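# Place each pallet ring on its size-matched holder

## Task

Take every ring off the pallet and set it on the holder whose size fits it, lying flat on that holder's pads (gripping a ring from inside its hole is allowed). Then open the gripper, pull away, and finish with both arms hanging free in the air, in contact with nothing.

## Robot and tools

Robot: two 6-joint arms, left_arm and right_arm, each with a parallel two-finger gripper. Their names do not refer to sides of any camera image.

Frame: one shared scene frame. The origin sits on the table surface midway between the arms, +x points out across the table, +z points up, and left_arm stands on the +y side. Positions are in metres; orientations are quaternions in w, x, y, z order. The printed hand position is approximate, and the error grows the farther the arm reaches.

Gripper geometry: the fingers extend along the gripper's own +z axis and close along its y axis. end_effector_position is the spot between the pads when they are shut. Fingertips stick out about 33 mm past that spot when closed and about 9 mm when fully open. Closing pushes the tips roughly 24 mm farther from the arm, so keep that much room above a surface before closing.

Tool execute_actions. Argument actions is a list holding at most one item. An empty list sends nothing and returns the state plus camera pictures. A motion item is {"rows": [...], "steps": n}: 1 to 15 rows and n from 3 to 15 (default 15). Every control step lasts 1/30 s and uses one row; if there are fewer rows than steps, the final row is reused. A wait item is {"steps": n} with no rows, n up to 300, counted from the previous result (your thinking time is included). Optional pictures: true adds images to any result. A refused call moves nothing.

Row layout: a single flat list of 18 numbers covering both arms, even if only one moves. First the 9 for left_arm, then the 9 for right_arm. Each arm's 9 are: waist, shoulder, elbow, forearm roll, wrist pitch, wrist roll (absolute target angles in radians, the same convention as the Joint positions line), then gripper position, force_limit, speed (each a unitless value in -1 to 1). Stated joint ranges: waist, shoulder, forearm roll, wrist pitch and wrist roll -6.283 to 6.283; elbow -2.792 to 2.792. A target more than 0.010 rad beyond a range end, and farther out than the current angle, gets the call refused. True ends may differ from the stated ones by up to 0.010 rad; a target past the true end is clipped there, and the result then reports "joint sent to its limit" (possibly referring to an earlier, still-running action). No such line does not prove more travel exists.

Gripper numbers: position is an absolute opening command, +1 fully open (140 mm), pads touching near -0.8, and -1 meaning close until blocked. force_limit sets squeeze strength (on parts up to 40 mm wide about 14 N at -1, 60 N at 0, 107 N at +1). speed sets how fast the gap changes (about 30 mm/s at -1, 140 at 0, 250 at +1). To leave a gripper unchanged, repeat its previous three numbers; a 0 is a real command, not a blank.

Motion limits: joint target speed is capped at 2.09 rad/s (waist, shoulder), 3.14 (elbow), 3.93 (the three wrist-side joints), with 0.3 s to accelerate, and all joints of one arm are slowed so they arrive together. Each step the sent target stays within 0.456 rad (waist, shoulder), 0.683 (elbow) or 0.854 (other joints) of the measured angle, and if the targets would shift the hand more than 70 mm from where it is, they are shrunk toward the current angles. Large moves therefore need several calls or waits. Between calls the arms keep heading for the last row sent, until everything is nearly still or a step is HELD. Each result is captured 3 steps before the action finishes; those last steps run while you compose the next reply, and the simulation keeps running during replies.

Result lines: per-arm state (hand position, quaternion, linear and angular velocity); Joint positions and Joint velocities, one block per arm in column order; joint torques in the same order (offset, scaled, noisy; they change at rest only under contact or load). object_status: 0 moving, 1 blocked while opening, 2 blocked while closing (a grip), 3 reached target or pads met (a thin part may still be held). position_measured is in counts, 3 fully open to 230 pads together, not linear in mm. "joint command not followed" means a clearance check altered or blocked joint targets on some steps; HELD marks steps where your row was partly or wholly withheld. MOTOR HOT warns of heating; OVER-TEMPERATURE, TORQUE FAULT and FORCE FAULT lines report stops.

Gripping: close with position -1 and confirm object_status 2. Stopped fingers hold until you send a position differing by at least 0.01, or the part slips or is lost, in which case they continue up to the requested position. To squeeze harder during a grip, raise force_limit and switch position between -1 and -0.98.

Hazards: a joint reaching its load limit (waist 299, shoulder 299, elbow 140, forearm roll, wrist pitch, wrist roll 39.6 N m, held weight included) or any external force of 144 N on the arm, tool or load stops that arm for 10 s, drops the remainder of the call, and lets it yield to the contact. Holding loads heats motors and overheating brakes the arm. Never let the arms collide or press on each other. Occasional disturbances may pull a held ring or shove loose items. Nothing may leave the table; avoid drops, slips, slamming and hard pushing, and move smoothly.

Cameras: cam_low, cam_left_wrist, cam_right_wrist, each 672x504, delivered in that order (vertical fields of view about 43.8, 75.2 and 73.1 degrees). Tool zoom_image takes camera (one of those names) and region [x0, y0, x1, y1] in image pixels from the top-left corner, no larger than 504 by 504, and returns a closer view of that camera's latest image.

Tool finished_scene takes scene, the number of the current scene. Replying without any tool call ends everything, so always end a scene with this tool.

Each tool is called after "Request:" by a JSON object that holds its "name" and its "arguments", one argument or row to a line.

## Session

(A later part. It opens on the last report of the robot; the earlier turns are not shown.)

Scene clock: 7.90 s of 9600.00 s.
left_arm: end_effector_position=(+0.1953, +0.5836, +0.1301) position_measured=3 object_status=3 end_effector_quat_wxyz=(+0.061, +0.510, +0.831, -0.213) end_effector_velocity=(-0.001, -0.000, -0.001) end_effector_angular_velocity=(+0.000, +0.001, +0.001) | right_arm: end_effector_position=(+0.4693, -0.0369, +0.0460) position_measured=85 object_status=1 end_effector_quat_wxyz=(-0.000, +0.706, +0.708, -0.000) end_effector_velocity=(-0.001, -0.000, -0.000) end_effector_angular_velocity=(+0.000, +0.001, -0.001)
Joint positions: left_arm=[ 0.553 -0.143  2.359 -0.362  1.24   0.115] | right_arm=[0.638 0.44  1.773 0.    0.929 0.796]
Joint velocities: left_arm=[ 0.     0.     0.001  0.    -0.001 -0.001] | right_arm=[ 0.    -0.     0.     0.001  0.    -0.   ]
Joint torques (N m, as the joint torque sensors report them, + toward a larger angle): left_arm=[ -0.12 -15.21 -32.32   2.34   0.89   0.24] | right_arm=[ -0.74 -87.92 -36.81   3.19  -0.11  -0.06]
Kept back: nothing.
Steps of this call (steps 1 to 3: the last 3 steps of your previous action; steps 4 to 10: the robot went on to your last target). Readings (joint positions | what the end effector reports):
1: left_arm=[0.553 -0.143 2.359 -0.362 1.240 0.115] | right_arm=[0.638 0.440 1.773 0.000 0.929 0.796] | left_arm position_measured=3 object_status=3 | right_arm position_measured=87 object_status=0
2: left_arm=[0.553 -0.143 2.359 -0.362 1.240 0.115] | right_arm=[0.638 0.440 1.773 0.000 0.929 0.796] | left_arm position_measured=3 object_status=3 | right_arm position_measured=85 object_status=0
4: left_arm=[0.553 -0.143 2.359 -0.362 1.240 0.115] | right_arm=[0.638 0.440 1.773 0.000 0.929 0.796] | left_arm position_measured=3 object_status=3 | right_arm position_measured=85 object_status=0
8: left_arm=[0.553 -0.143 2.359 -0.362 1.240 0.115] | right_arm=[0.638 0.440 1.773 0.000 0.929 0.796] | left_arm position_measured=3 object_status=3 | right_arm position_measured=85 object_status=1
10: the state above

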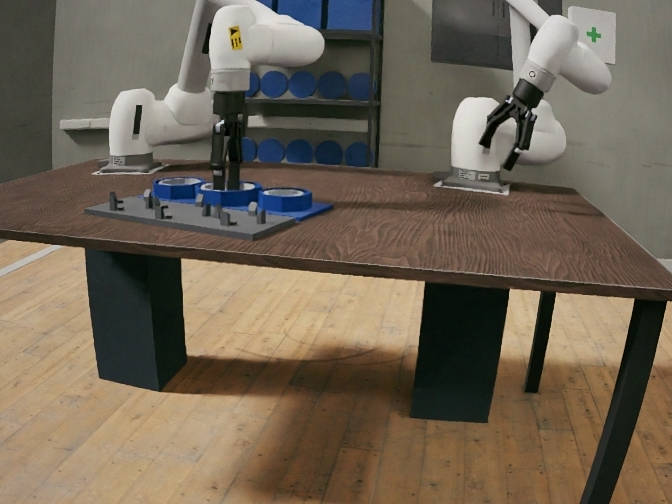

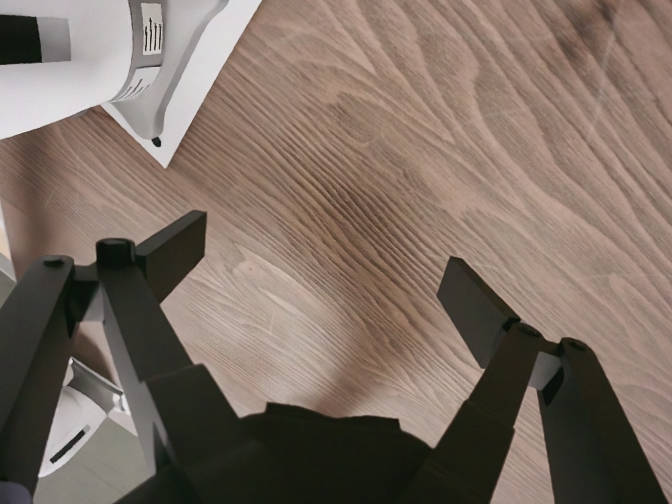

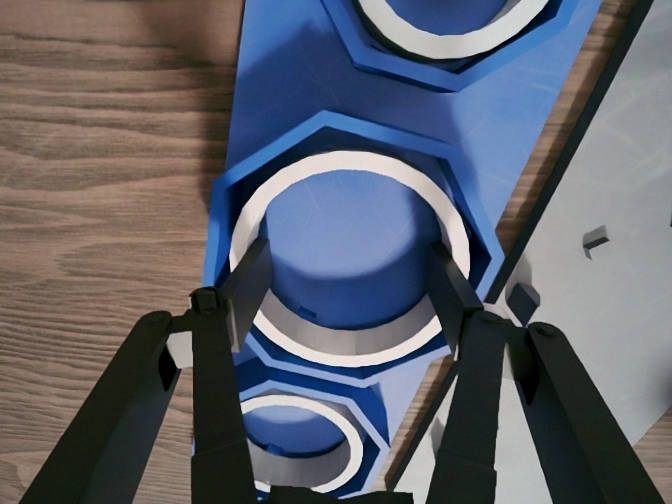

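Request:
{"name": "execute_actions", "arguments": {
  "actions": [
    {"rows":[[0.553,-0.143,2.359,-0.362,1.24,0.115,1,0,0,0.6378,0.4404,1.7725,0,0.9287,0.796,0.24,0,0]],"steps":6}
  ]
}}

Request:
{"name": "execute_actions", "arguments": {
  "actions": [
    {"rows":[[0.553,-0.143,2.359,-0.362,1.24,0.115,1,0,0,0.6378,0.4473,1.7771,0,0.9172,0.796,0.24,0,0]],"steps":9}
  ]
}}

Request:
{"name": "execute_actions", "arguments": {
  "actions": [
    {"rows":[[0.553,-0.143,2.359,-0.362,1.24,0.115,1,0,0,0.6378,0.4473,1.7771,0,0.9172,0.796,1,0.5,-0.5]]}
  ]
}}

Request:
{"name": "execute_actions", "arguments": {
  "actions": [
    {"rows":[[0.553,-0.143,2.359,-0.362,1.24,0.115,1,0,0,0.6378,0.3822,1.7241,0,1.0353,0.796,1,0.5,-0.5]]}
  ],
  "pictures": true
}}

Request:
{"name": "execute_actions", "arguments": {
  "actions": [
    {"rows":[[0.553,-0.143,2.359,-0.362,1.24,0.115,1,0,0,0.4432,0.5303,1.4939,0,1.1174,0.604,1,0.5,-0.5]]}
  ]
}}

Request:
{"name": "execute_actions", "arguments": {
  "actions": [
    {"steps":15}
  ],
  "pictures": true
}}

Scene clock: 8.23 s of 9600.00 s.
left_arm: end_effector_position=(+0.1953, +0.5836, +0.1301) position_measured=3 object_status=3 end_effector_quat_wxyz=(+0.061, +0.510, +0.831, -0.213) end_effector_velocity=(-0.002, -0.001, -0.001) end_effector_angular_velocity=(-0.002, +0.003, -0.001) | right_arm: end_effector_position=(+0.4693, -0.0369, +0.0460) position_measured=97 object_status=0 end_effector_quat_wxyz=(+0.000, +0.706, +0.708, -0.000) end_effector_velocity=(-0.000, -0.000, +0.000) end_effector_angular_velocity=(-0.000, -0.000, +0.000)
Joint positions: left_arm=[ 0.553 -0.143  2.359 -0.362  1.24   0.115] | right_arm=[ 0.638  0.44   1.773 -0.     0.929  0.796]
Joint velocities: left_arm=[ 0.    -0.     0.002  0.     0.001  0.   ] | right_arm=[-0.    -0.     0.    -0.001  0.     0.   ]
Joint torques (N m, as the joint torque sensors report them, + toward a larger angle): left_arm=[  0.03 -16.06 -31.93   2.15   0.96   0.21] | right_arm=[ -1.33 -82.66 -34.2    3.16  -0.12   0.12]
Steps of this call (steps 1 to 7: the robot went on to your last target; steps 8 to 10: the first 3 steps of this action). Readings (joint positions | what the end effector reports):
8: left_arm=[0.553 -0.143 2.359 -0.362 1.240 0.115] | right_arm=[0.638 0.440 1.773 0.000 0.929 0.796] | left_arm position_measured=3 object_status=3 | right_arm position_measured=85 object_status=0
9: left_arm=[0.553 -0.143 2.359 -0.362 1.240 0.115] | right_arm=[0.638 0.440 1.773 -0.000 0.929 0.796] | left_arm position_measured=3 object_status=3 | right_arm position_measured=85 object_status=0
10: the state above

Scene clock: 8.53 s of 9600.00 s.
left_arm: end_effector_position=(+0.1953, +0.5836, +0.1301) position_measured=3 object_status=3 end_effector_quat_wxyz=(+0.061, +0.510, +0.831, -0.213) end_effector_velocity=(+0.001, -0.000, +0.001) end_effector_angular_velocity=(-0.000, -0.001, -0.002) | right_arm: end_effector_position=(+0.4694, -0.0368, +0.0398) position_measured=99 object_status=0 end_effector_quat_wxyz=(+0.000, +0.706, +0.708, +0.000) end_effector_velocity=(-0.000, -0.000, -0.010) end_effector_angular_velocity=(-0.000, -0.000, +0.000)
Joint positions: left_arm=[ 0.553 -0.143  2.359 -0.362  1.24   0.115] | right_arm=[ 0.638  0.447  1.777 -0.     0.918  0.796]
Joint velocities: left_arm=[-0.001  0.    -0.002 -0.     0.001  0.001] | right_arm=[-0.     0.009  0.007 -0.    -0.017  0.   ]
Joint torques (N m, as the joint torque sensors report them, + toward a larger angle): left_arm=[ -0.6  -15.91 -32.54   2.35   1.     0.52] | right_arm=[ -1.44 -83.12 -34.68   3.08  -0.48  -0.22]
Steps of this call (steps 1 to 3: the last 3 steps of your previous action; steps 4 to 9: the first 6 steps of this action). Readings (joint positions | what the end effector reports):
4: left_arm=[0.553 -0.143 2.359 -0.362 1.240 0.115] | right_arm=[0.638 0.441 1.773 -0.000 0.928 0.796] | left_arm position_measured=3 object_status=3 | right_arm position_measured=99 object_status=0
5: left_arm=[0.553 -0.143 2.359 -0.362 1.240 0.115] | right_arm=[0.638 0.443 1.774 -0.000 0.925 0.796] | left_arm position_measured=3 object_status=3 | right_arm position_measured=99 object_status=0
7: left_arm=[0.553 -0.143 2.359 -0.362 1.240 0.115] | right_arm=[0.638 0.446 1.776 -0.000 0.920 0.796] | left_arm position_measured=3 object_status=3 | right_arm position_measured=99 object_status=0
9: the state above

Scene clock: 9.03 s of 9600.00 s.
left_arm: end_effector_position=(+0.1953, +0.5836, +0.1301) position_measured=3 object_status=3 end_effector_quat_wxyz=(+0.061, +0.510, +0.831, -0.213) end_effector_velocity=(+0.000, +0.001, +0.001) end_effector_angular_velocity=(-0.000, -0.001, +0.001) | right_arm: end_effector_position=(+0.4690, -0.0370, +0.0388) position_measured=83 object_status=0 end_effector_quat_wxyz=(-0.000, +0.706, +0.708, -0.000) end_effector_velocity=(+0.001, +0.001, +0.002) end_effector_angular_velocity=(+0.002, -0.002, -0.001)
Joint positions: left_arm=[ 0.553 -0.143  2.359 -0.362  1.24   0.115] | right_arm=[0.638 0.447 1.777 0.    0.917 0.796]
Joint velocities: left_arm=[ 0.002 -0.    -0.001  0.     0.001  0.001] | right_arm=[-0.    -0.001 -0.003  0.     0.001  0.001]
Joint torques (N m, as the joint torque sensors report them, + toward a larger angle): left_arm=[ -1.   -16.18 -31.84   2.49   0.97   0.19] | right_arm=[ -24.88 -101.4   -58.4    -5.94   -9.37    0.61]
Steps of this call (steps 1 to 3: the last 3 steps of your previous action; steps 4 to 15: the first 12 steps of this action). Readings (joint positions | what the end effector reports):
4: left_arm=[0.553 -0.143 2.359 -0.362 1.240 0.115] | right_arm=[0.638 0.447 1.777 -0.000 0.917 0.796] | left_arm position_measured=3 object_status=3 | right_arm position_measured=99 object_status=0
5: left_arm=[0.553 -0.143 2.359 -0.362 1.240 0.115] | right_arm=[0.638 0.447 1.777 0.000 0.917 0.796] | left_arm position_measured=3 object_status=3 | right_arm position_measured=95 object_status=0
7: left_arm=[0.553 -0.143 2.359 -0.362 1.240 0.115] | right_arm=[0.638 0.447 1.778 0.000 0.917 0.796] | left_arm position_measured=3 object_status=3 | right_arm position_measured=86 object_status=0
11: left_arm=[0.553 -0.143 2.359 -0.362 1.240 0.115] | right_arm=[0.638 0.447 1.778 0.000 0.917 0.796] | left_arm position_measured=3 object_status=3 | right_arm position_measured=85 object_status=0
15: the state above

Scene clock: 9.53 s of 9600.00 s.
left_arm: end_effector_position=(+0.1953, +0.5836, +0.1301) position_measured=3 object_status=3 end_effector_quat_wxyz=(+0.061, +0.510, +0.831, -0.213) end_effector_velocity=(-0.000, +0.001, +0.000) end_effector_angular_velocity=(-0.000, +0.000, +0.004) | right_arm: end_effector_position=(+0.4694, -0.0369, +0.1094) position_measured=83 object_status=1 end_effector_quat_wxyz=(+0.000, +0.706, +0.708, -0.000) end_effector_velocity=(-0.000, -0.000, +0.007) end_effector_angular_velocity=(-0.000, -0.001, +0.001)
Joint positions: left_arm=[ 0.553 -0.143  2.359 -0.362  1.24   0.115] | right_arm=[ 0.638  0.383  1.725 -0.     1.034  0.796]
Joint velocities: left_arm=[ 0.003  0.    -0.    -0.     0.    -0.001] | right_arm=[-0.    -0.006 -0.004 -0.001  0.01  -0.   ]
Joint torques (N m, as the joint torque sensors report them, + toward a larger angle): left_arm=[ -1.18 -14.9  -32.5    2.43   0.98   0.14] | right_arm=[ -0.77 -83.77 -38.17   3.27  -0.09  -0.07]
Steps of this call (steps 1 to 3: the last 3 steps of your previous action; steps 4 to 15: the first 12 steps of this action). Readings (joint positions | what the end effector reports):
4: left_arm=[0.553 -0.143 2.359 -0.362 1.240 0.115] | right_arm=[0.638 0.447 1.777 -0.000 0.918 0.796] | left_arm position_measured=3 object_status=3 | right_arm position_measured=83 object_status=1
5: left_arm=[0.553 -0.143 2.359 -0.362 1.240 0.115] | right_arm=[0.638 0.442 1.773 -0.001 0.927 0.796] | left_arm position_measured=3 object_status=3 | right_arm position_measured=83 object_status=1
7: left_arm=[0.553 -0.143 2.359 -0.362 1.240 0.115] | right_arm=[0.638 0.413 1.748 -0.000 0.979 0.796] | left_arm position_measured=3 object_status=3 | right_arm position_measured=83 object_status=1
11: left_arm=[0.553 -0.143 2.359 -0.362 1.240 0.115] | right_arm=[0.638 0.385 1.726 -0.000 1.030 0.796] | left_arm position_measured=3 object_status=3 | right_arm position_measured=83 object_status=1
15: the state above

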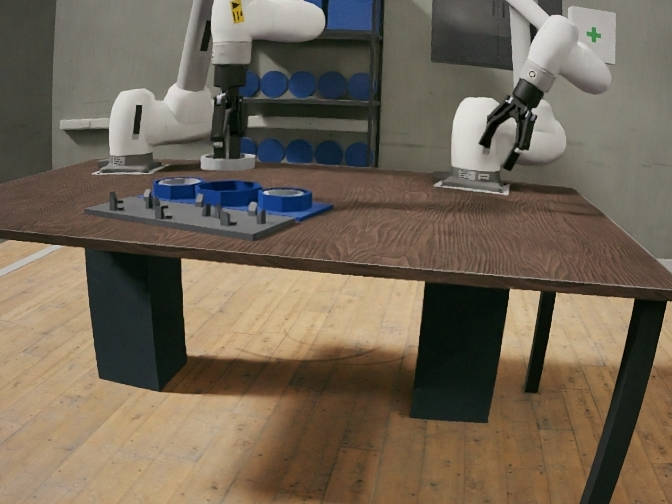

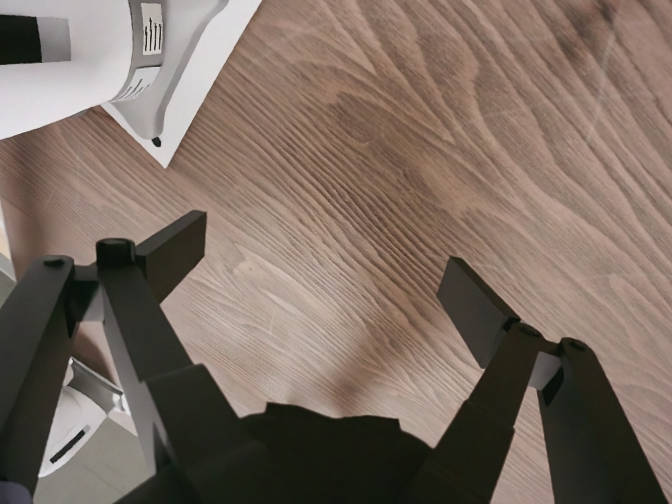

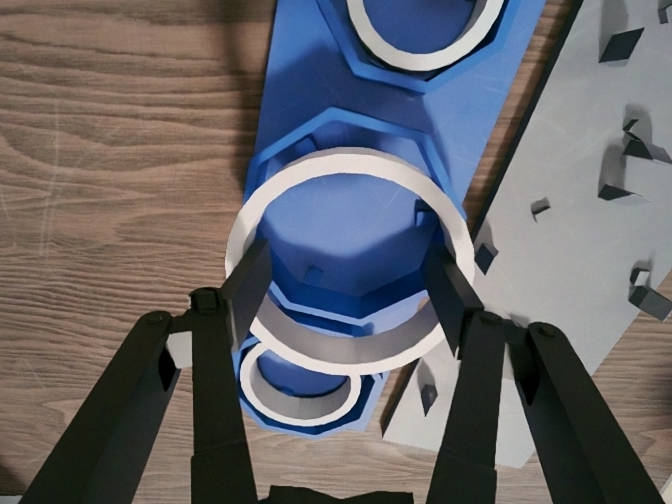

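Scene clock: 10.03 s of 9600.00 s.
left_arm: end_effector_position=(+0.1953, +0.5836, +0.1301) position_measured=3 object_status=3 end_effector_quat_wxyz=(+0.061, +0.510, +0.831, -0.213) end_effector_velocity=(-0.000, +0.000, -0.000) end_effector_angular_velocity=(+0.000, +0.001, +0.002) | right_arm: end_effector_position=(+0.6239, -0.0696, +0.1106) position_measured=83 object_status=1 end_effector_quat_wxyz=(-0.000, +0.707, +0.707, +0.000) end_effector_velocity=(+0.352, -0.126, -0.010) end_effector_angular_velocity=(-0.002, +0.002, -0.015)
Joint positions: left_arm=[ 0.553 -0.143  2.359 -0.362  1.24   0.115] | right_arm=[0.471 0.509 1.527 0.    1.105 0.632]
Joint velocities: left_arm=[ 0.001 -0.     0.     0.    -0.    -0.001] | right_arm=[-0.386  0.292 -0.448 -0.     0.159 -0.371]
Joint torques (N m, as the joint torque sensors report them, + toward a larger angle): left_arm=[  0.05 -14.99 -32.09   2.42   1.05   0.43] | right_arm=[  11.98 -107.85  -36.79    3.67    0.65   -0.11]
Steps of this call (steps 1 to 3: the last 3 steps of your previous action; steps 4 to 15: the first 12 steps of this action). Readings (joint positions | what the end effector reports):
4: left_arm=[0.553 -0.143 2.359 -0.362 1.240 0.115] | right_arm=[0.637 0.383 1.723 -0.000 1.036 0.796] | left_arm position_measured=3 object_status=3 | right_arm position_measured=83 object_status=1
5: left_arm=[0.553 -0.143 2.359 -0.362 1.240 0.115] | right_arm=[0.631 0.387 1.716 0.000 1.038 0.789] | left_arm position_measured=3 object_status=3 | right_arm position_measured=83 object_status=1
7: left_arm=[0.553 -0.143 2.359 -0.362 1.240 0.115] | right_arm=[0.599 0.412 1.678 0.000 1.052 0.757] | left_arm position_measured=3 object_status=3 | right_arm position_measured=83 object_status=1
11: left_arm=[0.553 -0.143 2.359 -0.362 1.240 0.115] | right_arm=[0.533 0.462 1.600 0.000 1.080 0.692] | left_arm position_measured=3 object_status=3 | right_arm position_measured=83 object_status=1
15: the state above

Scene clock: 10.53 s of 9600.00 s.
left_arm: end_effector_position=(+0.1953, +0.5836, +0.1301) position_measured=3 object_status=3 end_effector_quat_wxyz=(+0.061, +0.510, +0.831, -0.213) end_effector_velocity=(-0.000, +0.000, +0.000) end_effector_angular_velocity=(-0.000, +0.000, +0.001) | right_arm: end_effector_position=(+0.6494, -0.0790, +0.1100) position_measured=83 object_status=1 end_effector_quat_wxyz=(-0.000, +0.707, +0.707, +0.000) end_effector_velocity=(+0.000, -0.001, -0.001) end_effector_angular_velocity=(-0.001, +0.000, +0.000)
Joint positions: left_arm=[ 0.553 -0.143  2.359 -0.362  1.24   0.115] | right_arm=[0.443 0.53  1.494 0.    1.117 0.604]
Joint velocities: left_arm=[ 0.001  0.    -0.     0.     0.    -0.   ] | right_arm=[-0.001  0.001  0.001 -0.    -0.001 -0.001]
Joint torques (N m, as the joint torque sensors report them, + toward a larger angle): left_arm=[  0.82 -16.35 -32.22   2.43   1.1    0.45] | right_arm=[  -1.72 -100.48  -40.42    3.74   -0.31   -0.11]
Kept back: nothing.
Steps of this call (steps 1 to 3: the last 3 steps of your previous action; steps 4 to 15: the robot went on to your last target). Readings (joint positions | what the end effector reports):
1: left_arm=[0.553 -0.143 2.359 -0.362 1.240 0.115] | right_arm=[0.460 0.518 1.514 0.000 1.110 0.621] | left_arm position_measured=3 object_status=3 | right_arm position_measured=83 object_status=1
2: left_arm=[0.553 -0.143 2.359 -0.362 1.240 0.115] | right_arm=[0.452 0.523 1.505 0.000 1.113 0.613] | left_arm position_measured=3 object_status=3 | right_arm position_measured=83 object_status=1
4: left_arm=[0.553 -0.143 2.359 -0.362 1.240 0.115] | right_arm=[0.446 0.528 1.498 0.000 1.116 0.607] | left_arm position_measured=3 object_status=3 | right_arm position_measured=83 object_status=1
8: left_arm=[0.553 -0.143 2.359 -0.362 1.240 0.115] | right_arm=[0.444 0.530 1.495 0.000 1.117 0.604] | left_arm position_measured=3 object_status=3 | right_arm position_measured=83 object_status=1
15: the state above

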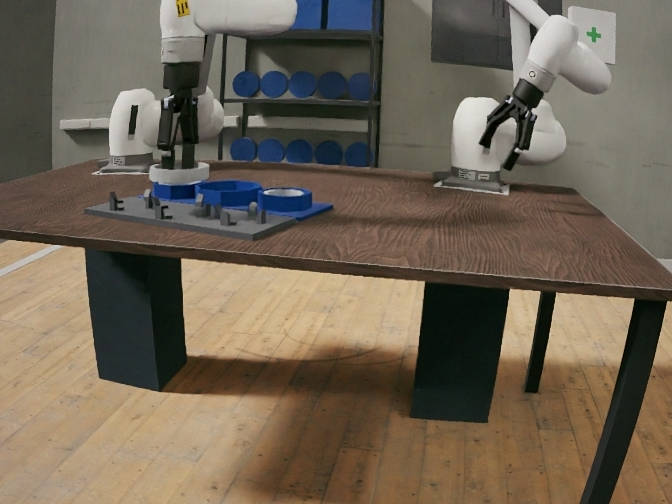

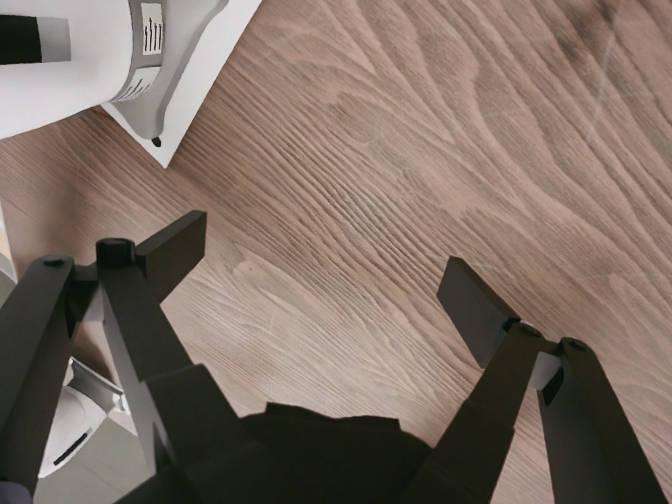

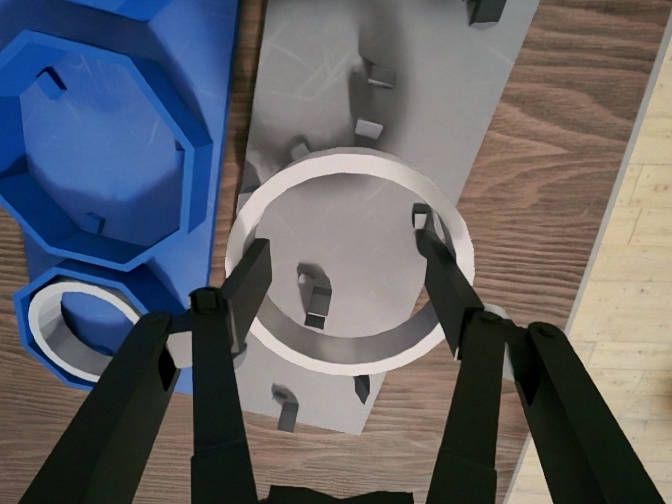

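Request:
{"name": "execute_actions", "arguments": {
  "actions": [
    {"rows":[[0.553,-0.143,2.359,-0.362,1.24,0.115,1,0,0,0.4443,0.5471,1.537,0,1.0575,0.604,1,0.5,-0.5]]}
  ],
  "pictures": true
}}

Request:
{"name": "zoom_image", "arguments": {
  "camera": "cam_low",
  "region": [90,140,270,240]
}}

Scene clock: 11.03 s of 9600.00 s.
left_arm: end_effector_position=(+0.1953, +0.5836, +0.1301) position_measured=3 object_status=3 end_effector_quat_wxyz=(+0.061, +0.510, +0.831, -0.213) end_effector_velocity=(-0.000, -0.000, -0.000) end_effector_angular_velocity=(+0.000, +0.001, +0.000) | right_arm: end_effector_position=(+0.6436, -0.0821, +0.0753) position_measured=83 object_status=1 end_effector_quat_wxyz=(+0.000, +0.707, +0.708, +0.000) end_effector_velocity=(-0.001, +0.000, -0.003) end_effector_angular_velocity=(+0.001, +0.000, -0.000)
Joint positions: left_arm=[ 0.553 -0.143  2.359 -0.362  1.24   0.115] | right_arm=[ 0.444  0.547  1.537 -0.     1.058  0.604]
Joint velocities: left_arm=[-0.001 -0.     0.    -0.     0.    -0.001] | right_arm=[ 0.001  0.001  0.004  0.001 -0.006  0.   ]
Joint torques (N m, as the joint torque sensors report them, + toward a larger angle): left_arm=[ -0.88 -15.61 -32.15   2.42   1.18   0.25] | right_arm=[  -0.81 -100.49  -39.91    3.41   -0.02   -0.23]
Steps of this call (steps 1 to 3: the robot went on to your last target; steps 4 to 15: the first 12 steps of this action). Readings (joint positions | what the end effector reports):
4: left_arm=[0.553 -0.143 2.359 -0.362 1.240 0.115] | right_arm=[0.443 0.531 1.494 0.000 1.117 0.604] | left_arm position_measured=3 object_status=3 | right_arm position_measured=83 object_status=1
5: left_arm=[0.553 -0.143 2.359 -0.362 1.240 0.115] | right_arm=[0.443 0.533 1.502 0.000 1.105 0.604] | left_arm position_measured=3 object_status=3 | right_arm position_measured=83 object_status=1
7: left_arm=[0.553 -0.143 2.359 -0.362 1.240 0.115] | right_arm=[0.443 0.543 1.524 -0.000 1.076 0.604] | left_arm position_measured=3 object_status=3 | right_arm position_measured=83 object_status=1
11: left_arm=[0.553 -0.143 2.359 -0.362 1.240 0.115] | right_arm=[0.444 0.546 1.535 -0.000 1.060 0.604] | left_arm position_measured=3 object_status=3 | right_arm position_measured=83 object_status=1
15: the state above

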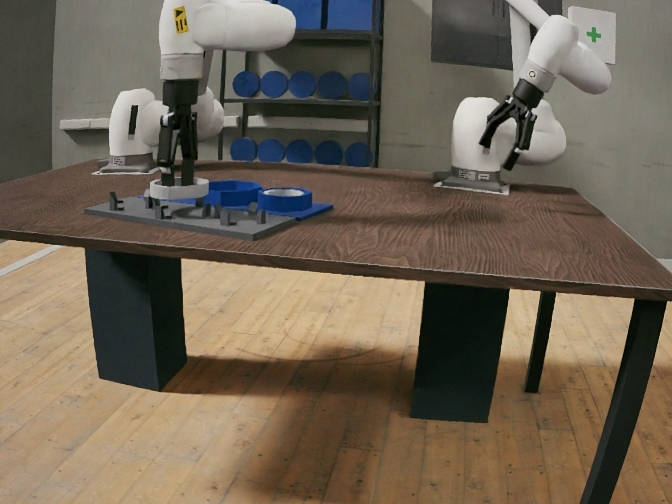

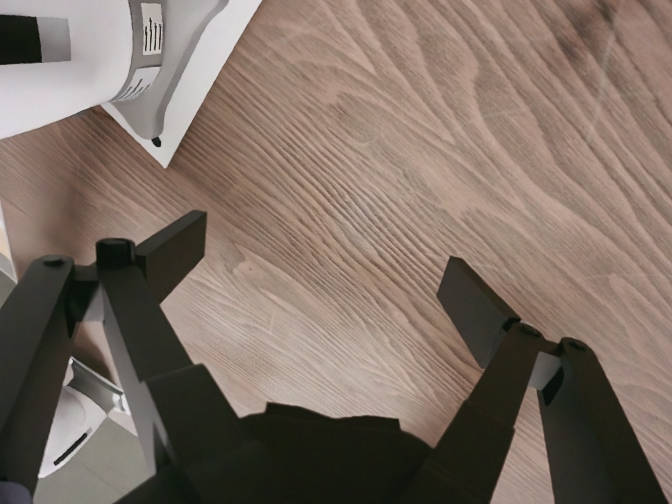

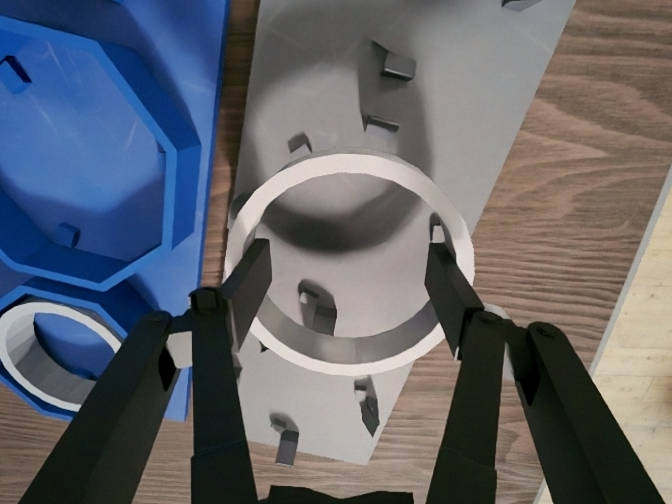

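Region (90, 140, 270, 240) of cam_low's 672x504 image, scaled by 2.800, with more detail than that image has.

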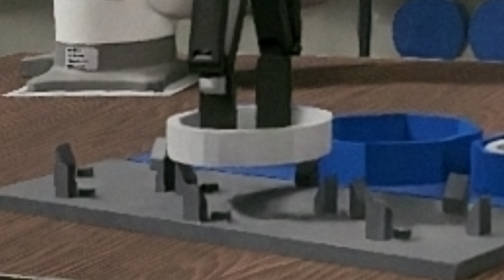

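Request:
{"name": "execute_actions", "arguments": {
  "actions": [
    {"rows":[[0.553,-0.143,2.359,-0.362,1.24,0.115,1,0,0,0.4443,0.5618,1.5498,0,1.03,0.604,1,0.5,-0.5]]}
  ],
  "pictures": true
}}

Scene clock: 11.53 s of 9600.00 s.
left_arm: end_effector_position=(+0.1953, +0.5836, +0.1301) position_measured=3 object_status=3 end_effector_quat_wxyz=(+0.061, +0.510, +0.831, -0.213) end_effector_velocity=(-0.001, -0.000, -0.000) end_effector_angular_velocity=(-0.001, +0.002, -0.002) | right_arm: end_effector_position=(+0.6435, -0.0821, +0.0570) position_measured=83 object_status=1 end_effector_quat_wxyz=(+0.000, +0.707, +0.708, +0.000) end_effector_velocity=(-0.000, +0.000, -0.002) end_effector_angular_velocity=(-0.000, +0.000, -0.000)
Joint positions: left_arm=[ 0.553 -0.143  2.359 -0.362  1.24   0.115] | right_arm=[0.444 0.562 1.55  0.    1.03  0.604]
Joint velocities: left_arm=[-0.    -0.     0.001  0.     0.002  0.001] | right_arm=[ 0.     0.002  0.001  0.    -0.002  0.   ]
Joint torques (N m, as the joint torque sensors report them, + toward a larger angle): left_arm=[  0.06 -13.78 -32.35   2.53   0.99   0.09] | right_arm=[  -0.41 -101.16  -38.34    3.43    0.01   -0.07]
Steps of this call (steps 1 to 3: the last 3 steps of your previous action; steps 4 to 15: the first 12 steps of this action). Readings (joint positions | what the end effector reports):
4: left_arm=[0.553 -0.143 2.359 -0.362 1.240 0.115] | right_arm=[0.444 0.548 1.538 0.000 1.056 0.604] | left_arm position_measured=3 object_status=3 | right_arm position_measured=83 object_status=1
5: left_arm=[0.553 -0.143 2.359 -0.362 1.240 0.115] | right_arm=[0.444 0.551 1.541 0.000 1.049 0.604] | left_arm position_measured=3 object_status=3 | right_arm position_measured=83 object_status=1
7: left_arm=[0.553 -0.143 2.359 -0.362 1.240 0.115] | right_arm=[0.444 0.558 1.547 0.000 1.037 0.604] | left_arm position_measured=3 object_status=3 | right_arm position_measured=83 object_status=1
11: left_arm=[0.553 -0.143 2.359 -0.362 1.240 0.115] | right_arm=[0.444 0.561 1.549 0.000 1.031 0.604] | left_arm position_measured=3 object_status=3 | right_arm position_measured=83 object_status=1
15: the state above

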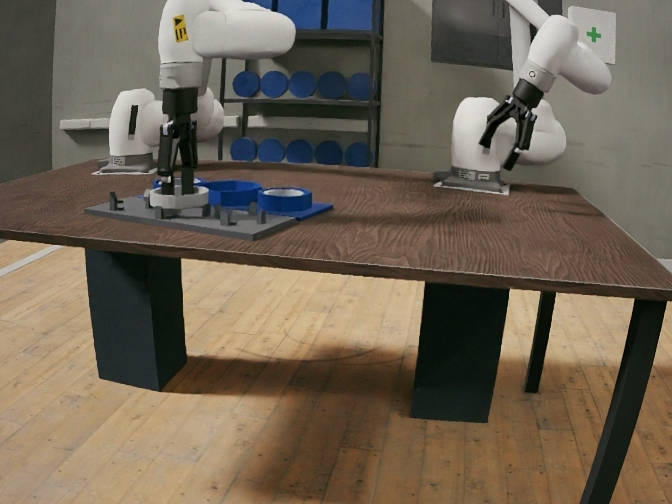

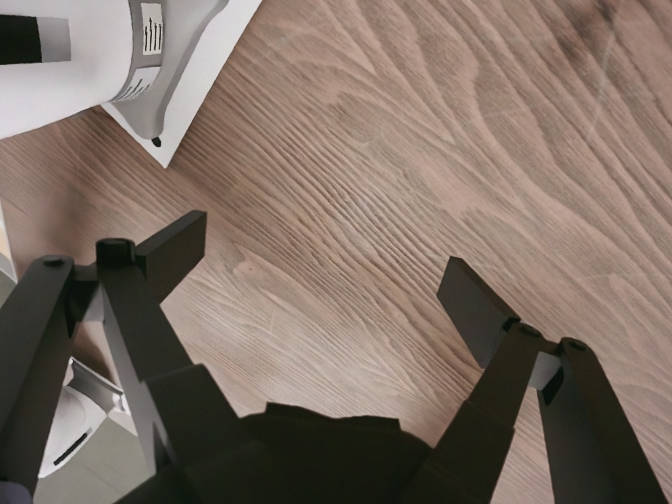

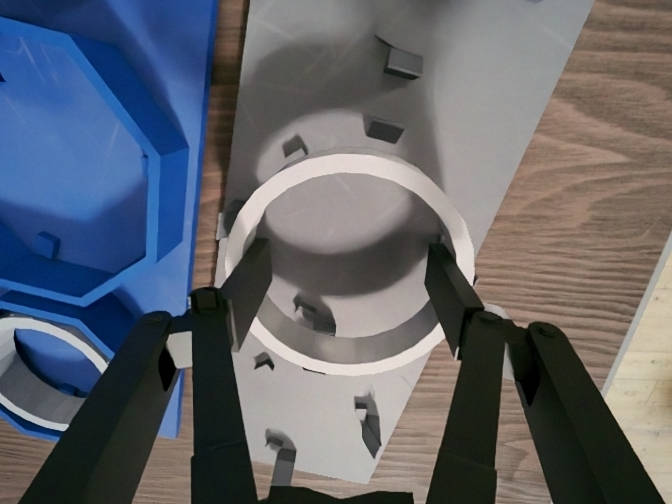

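Request:
{"name": "execute_actions", "arguments": {
  "actions": [
    {"rows":[[0.553,-0.143,2.359,-0.362,1.24,0.115,1,0,0,0.4492,0.5701,1.5462,0,1.0253,0.604,1,0.5,-0.5]]}
  ],
  "pictures": true
}}

Request:
{"name": "zoom_image", "arguments": {
  "camera": "cam_low",
  "region": [120,160,240,240]
}}

Request:
{"name": "zoom_image", "arguments": {
  "camera": "cam_right_wrist",
  "region": [200,100,500,400]
}}

Scene clock: 12.07 s of 9600.00 s.
left_arm: end_effector_position=(+0.1953, +0.5836, +0.1301) position_measured=3 object_status=3 end_effector_quat_wxyz=(+0.061, +0.510, +0.831, -0.213) end_effector_velocity=(+0.001, +0.000, +0.001) end_effector_angular_velocity=(+0.001, -0.002, -0.001) | right_arm: end_effector_position=(+0.6435, -0.0773, +0.0519) position_measured=83 object_status=1 end_effector_quat_wxyz=(+0.000, +0.705, +0.709, -0.000) end_effector_velocity=(+0.001, +0.001, +0.001) end_effector_angular_velocity=(+0.001, -0.002, +0.000)
Joint positions: left_arm=[ 0.553 -0.143  2.359 -0.362  1.24   0.115] | right_arm=[ 0.449  0.57   1.546 -0.     1.025  0.604]
Joint velocities: left_arm=[-0.002 -0.    -0.002  0.     0.    -0.001] | right_arm=[ 0.     0.    -0.002 -0.     0.     0.   ]
Joint torques (N m, as the joint torque sensors report them, + toward a larger angle): left_arm=[  0.53 -15.62 -32.24   2.64   1.26   0.37] | right_arm=[  -0.64 -101.94  -38.59    3.37   -0.21   -0.01]
Steps of this call (steps 1 to 3: the last 3 steps of your previous action; step 4: the robot went on to your last target; steps 5 to 16: the first 12 steps of this action). Readings (joint positions | what the end effector reports):
5: left_arm=[0.553 -0.143 2.359 -0.362 1.240 0.115] | right_arm=[0.445 0.562 1.550 -0.000 1.030 0.604] | left_arm position_measured=3 object_status=3 | right_arm position_measured=83 object_status=1
6: left_arm=[0.553 -0.143 2.359 -0.362 1.240 0.115] | right_arm=[0.446 0.565 1.549 -0.000 1.028 0.604] | left_arm position_measured=3 object_status=3 | right_arm position_measured=83 object_status=1
8: left_arm=[0.553 -0.143 2.359 -0.362 1.240 0.115] | right_arm=[0.448 0.568 1.548 -0.000 1.026 0.604] | left_arm position_measured=3 object_status=3 | right_arm position_measured=83 object_status=1
12: left_arm=[0.553 -0.143 2.359 -0.362 1.240 0.115] | right_arm=[0.449 0.570 1.546 -0.000 1.025 0.604] | left_arm position_measured=3 object_status=3 | right_arm position_measured=83 object_status=1
16: the state above

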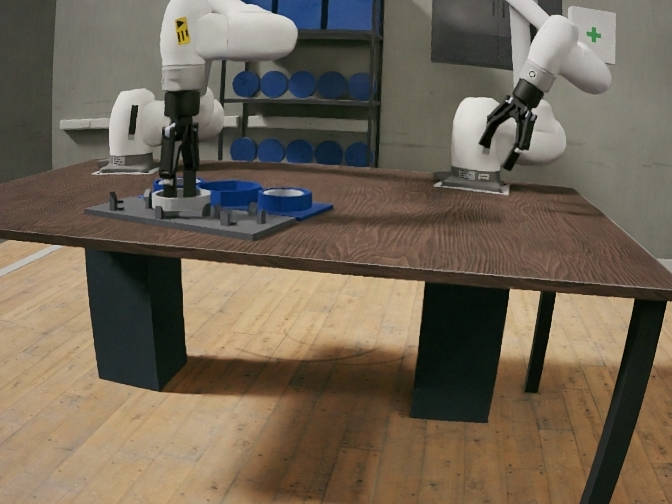

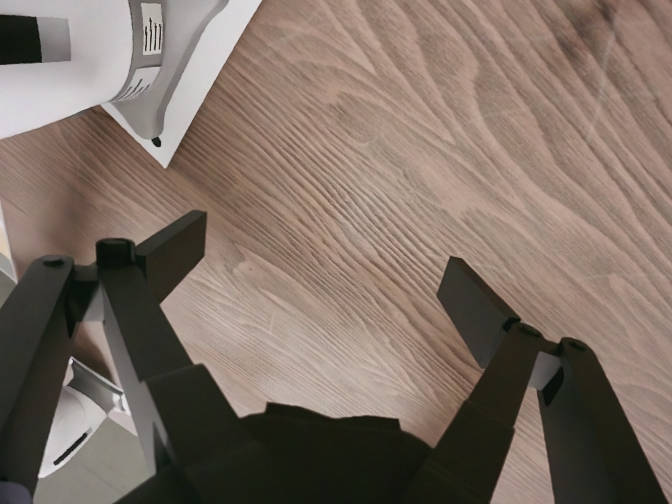

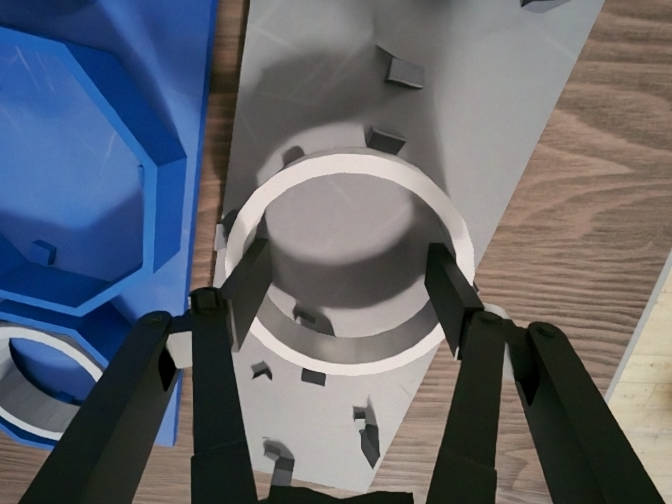

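Region (120, 160, 240, 240) of cam_low's 672x504 image, scaled by 4.200, with more detail than that image has.

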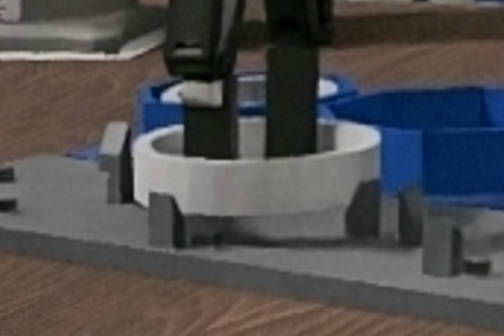

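Region (200, 100, 500, 400) of cam_right_wrist's 672x504 image, scaled by 1.680, with more detail than that image has.

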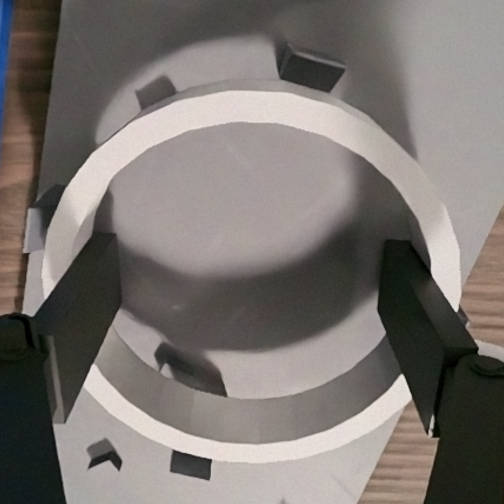

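Down 7 mm.

Request:
{"name": "execute_actions", "arguments": {
  "actions": [
    {"rows":[[0.553,-0.143,2.359,-0.362,1.24,0.115,1,0,0,0.4492,0.576,1.5508,0,1.0148,0.604,1,0.5,-0.5]],"steps":12}
  ],
  "pictures": true
}}

Request:
{"name": "zoom_image", "arguments": {
  "camera": "cam_low",
  "region": [120,160,240,240]
}}

Scene clock: 12.47 s of 9600.00 s.
left_arm: end_effector_position=(+0.1953, +0.5836, +0.1301) position_measured=3 object_status=3 end_effector_quat_wxyz=(+0.061, +0.510, +0.831, -0.213) end_effector_velocity=(+0.000, -0.000, +0.000) end_effector_angular_velocity=(-0.000, +0.000, +0.001) | right_arm: end_effector_position=(+0.6435, -0.0772, +0.0451) position_measured=83 object_status=1 end_effector_quat_wxyz=(+0.000, +0.705, +0.709, +0.000) end_effector_velocity=(-0.001, -0.001, -0.003) end_effector_angular_velocity=(-0.001, +0.001, +0.000)
Joint positions: left_arm=[ 0.553 -0.143  2.359 -0.362  1.24   0.115] | right_arm=[ 0.449  0.576  1.551 -0.     1.015  0.604]
Joint velocities: left_arm=[-0.    -0.    -0.001 -0.     0.001 -0.001] | right_arm=[-0.     0.002  0.004 -0.    -0.004 -0.   ]
Joint torques (N m, as the joint torque sensors report them, + toward a larger angle): left_arm=[  0.88 -16.37 -31.82   2.36   1.1    0.13] | right_arm=[  5.25 -95.26 -36.58   5.08  -1.22  -0.28]
Steps of this call (steps 1 to 3: the last 3 steps of your previous action; steps 4 to 12: the first 9 steps of this action). Readings (joint positions | what the end effector reports):
4: left_arm=[0.553 -0.143 2.359 -0.362 1.240 0.115] | right_arm=[0.449 0.571 1.546 -0.000 1.024 0.604] | left_arm position_measured=3 object_status=3 | right_arm position_measured=83 object_status=1
5: left_arm=[0.553 -0.143 2.359 -0.362 1.240 0.115] | right_arm=[0.449 0.572 1.547 -0.000 1.021 0.604] | left_arm position_measured=3 object_status=3 | right_arm position_measured=83 object_status=1
7: left_arm=[0.553 -0.143 2.359 -0.362 1.240 0.115] | right_arm=[0.449 0.575 1.549 -0.000 1.018 0.604] | left_arm position_measured=3 object_status=3 | right_arm position_measured=83 object_status=1
11: left_arm=[0.553 -0.143 2.359 -0.362 1.240 0.115] | right_arm=[0.449 0.576 1.551 -0.000 1.015 0.604] | left_arm position_measured=3 object_status=3 | right_arm position_measured=83 object_status=1
12: the state above

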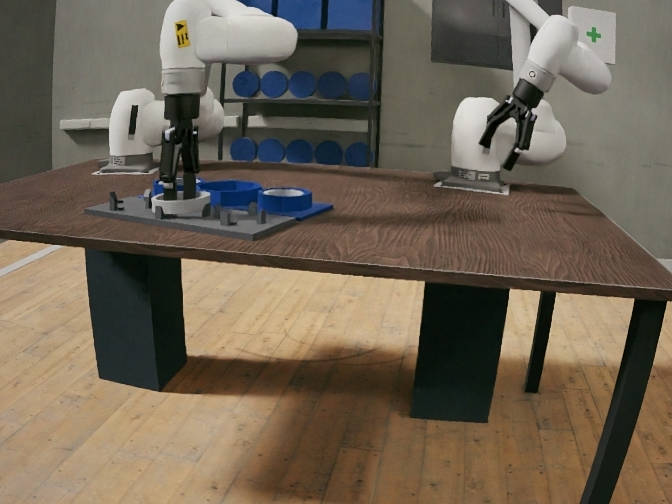

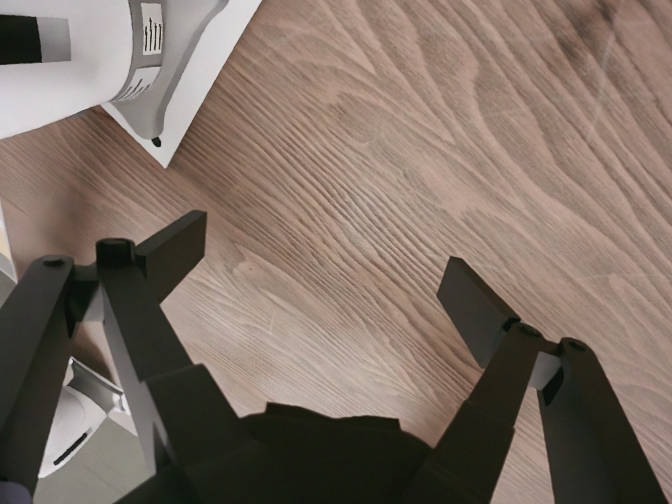

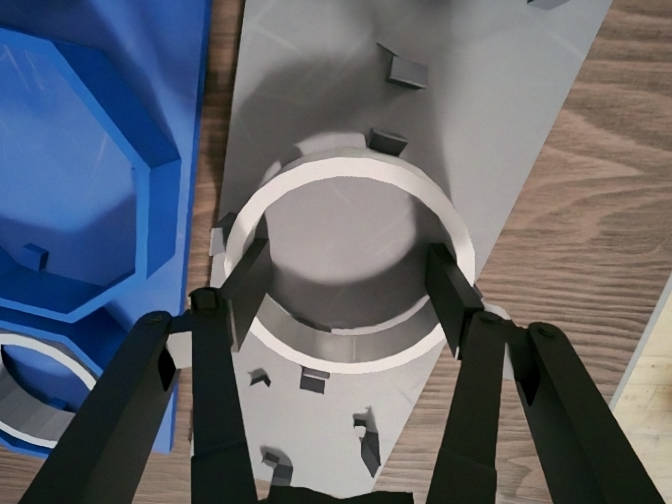

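Region (120, 160, 240, 240) of cam_low's 672x504 image, scaled by 4.200, with more detail than that image has.

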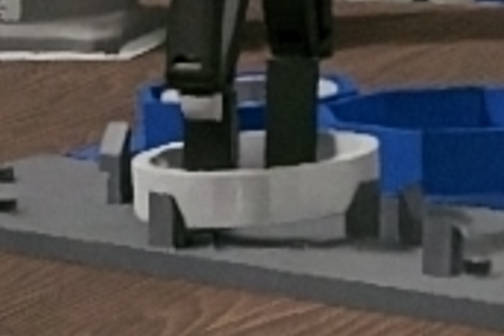

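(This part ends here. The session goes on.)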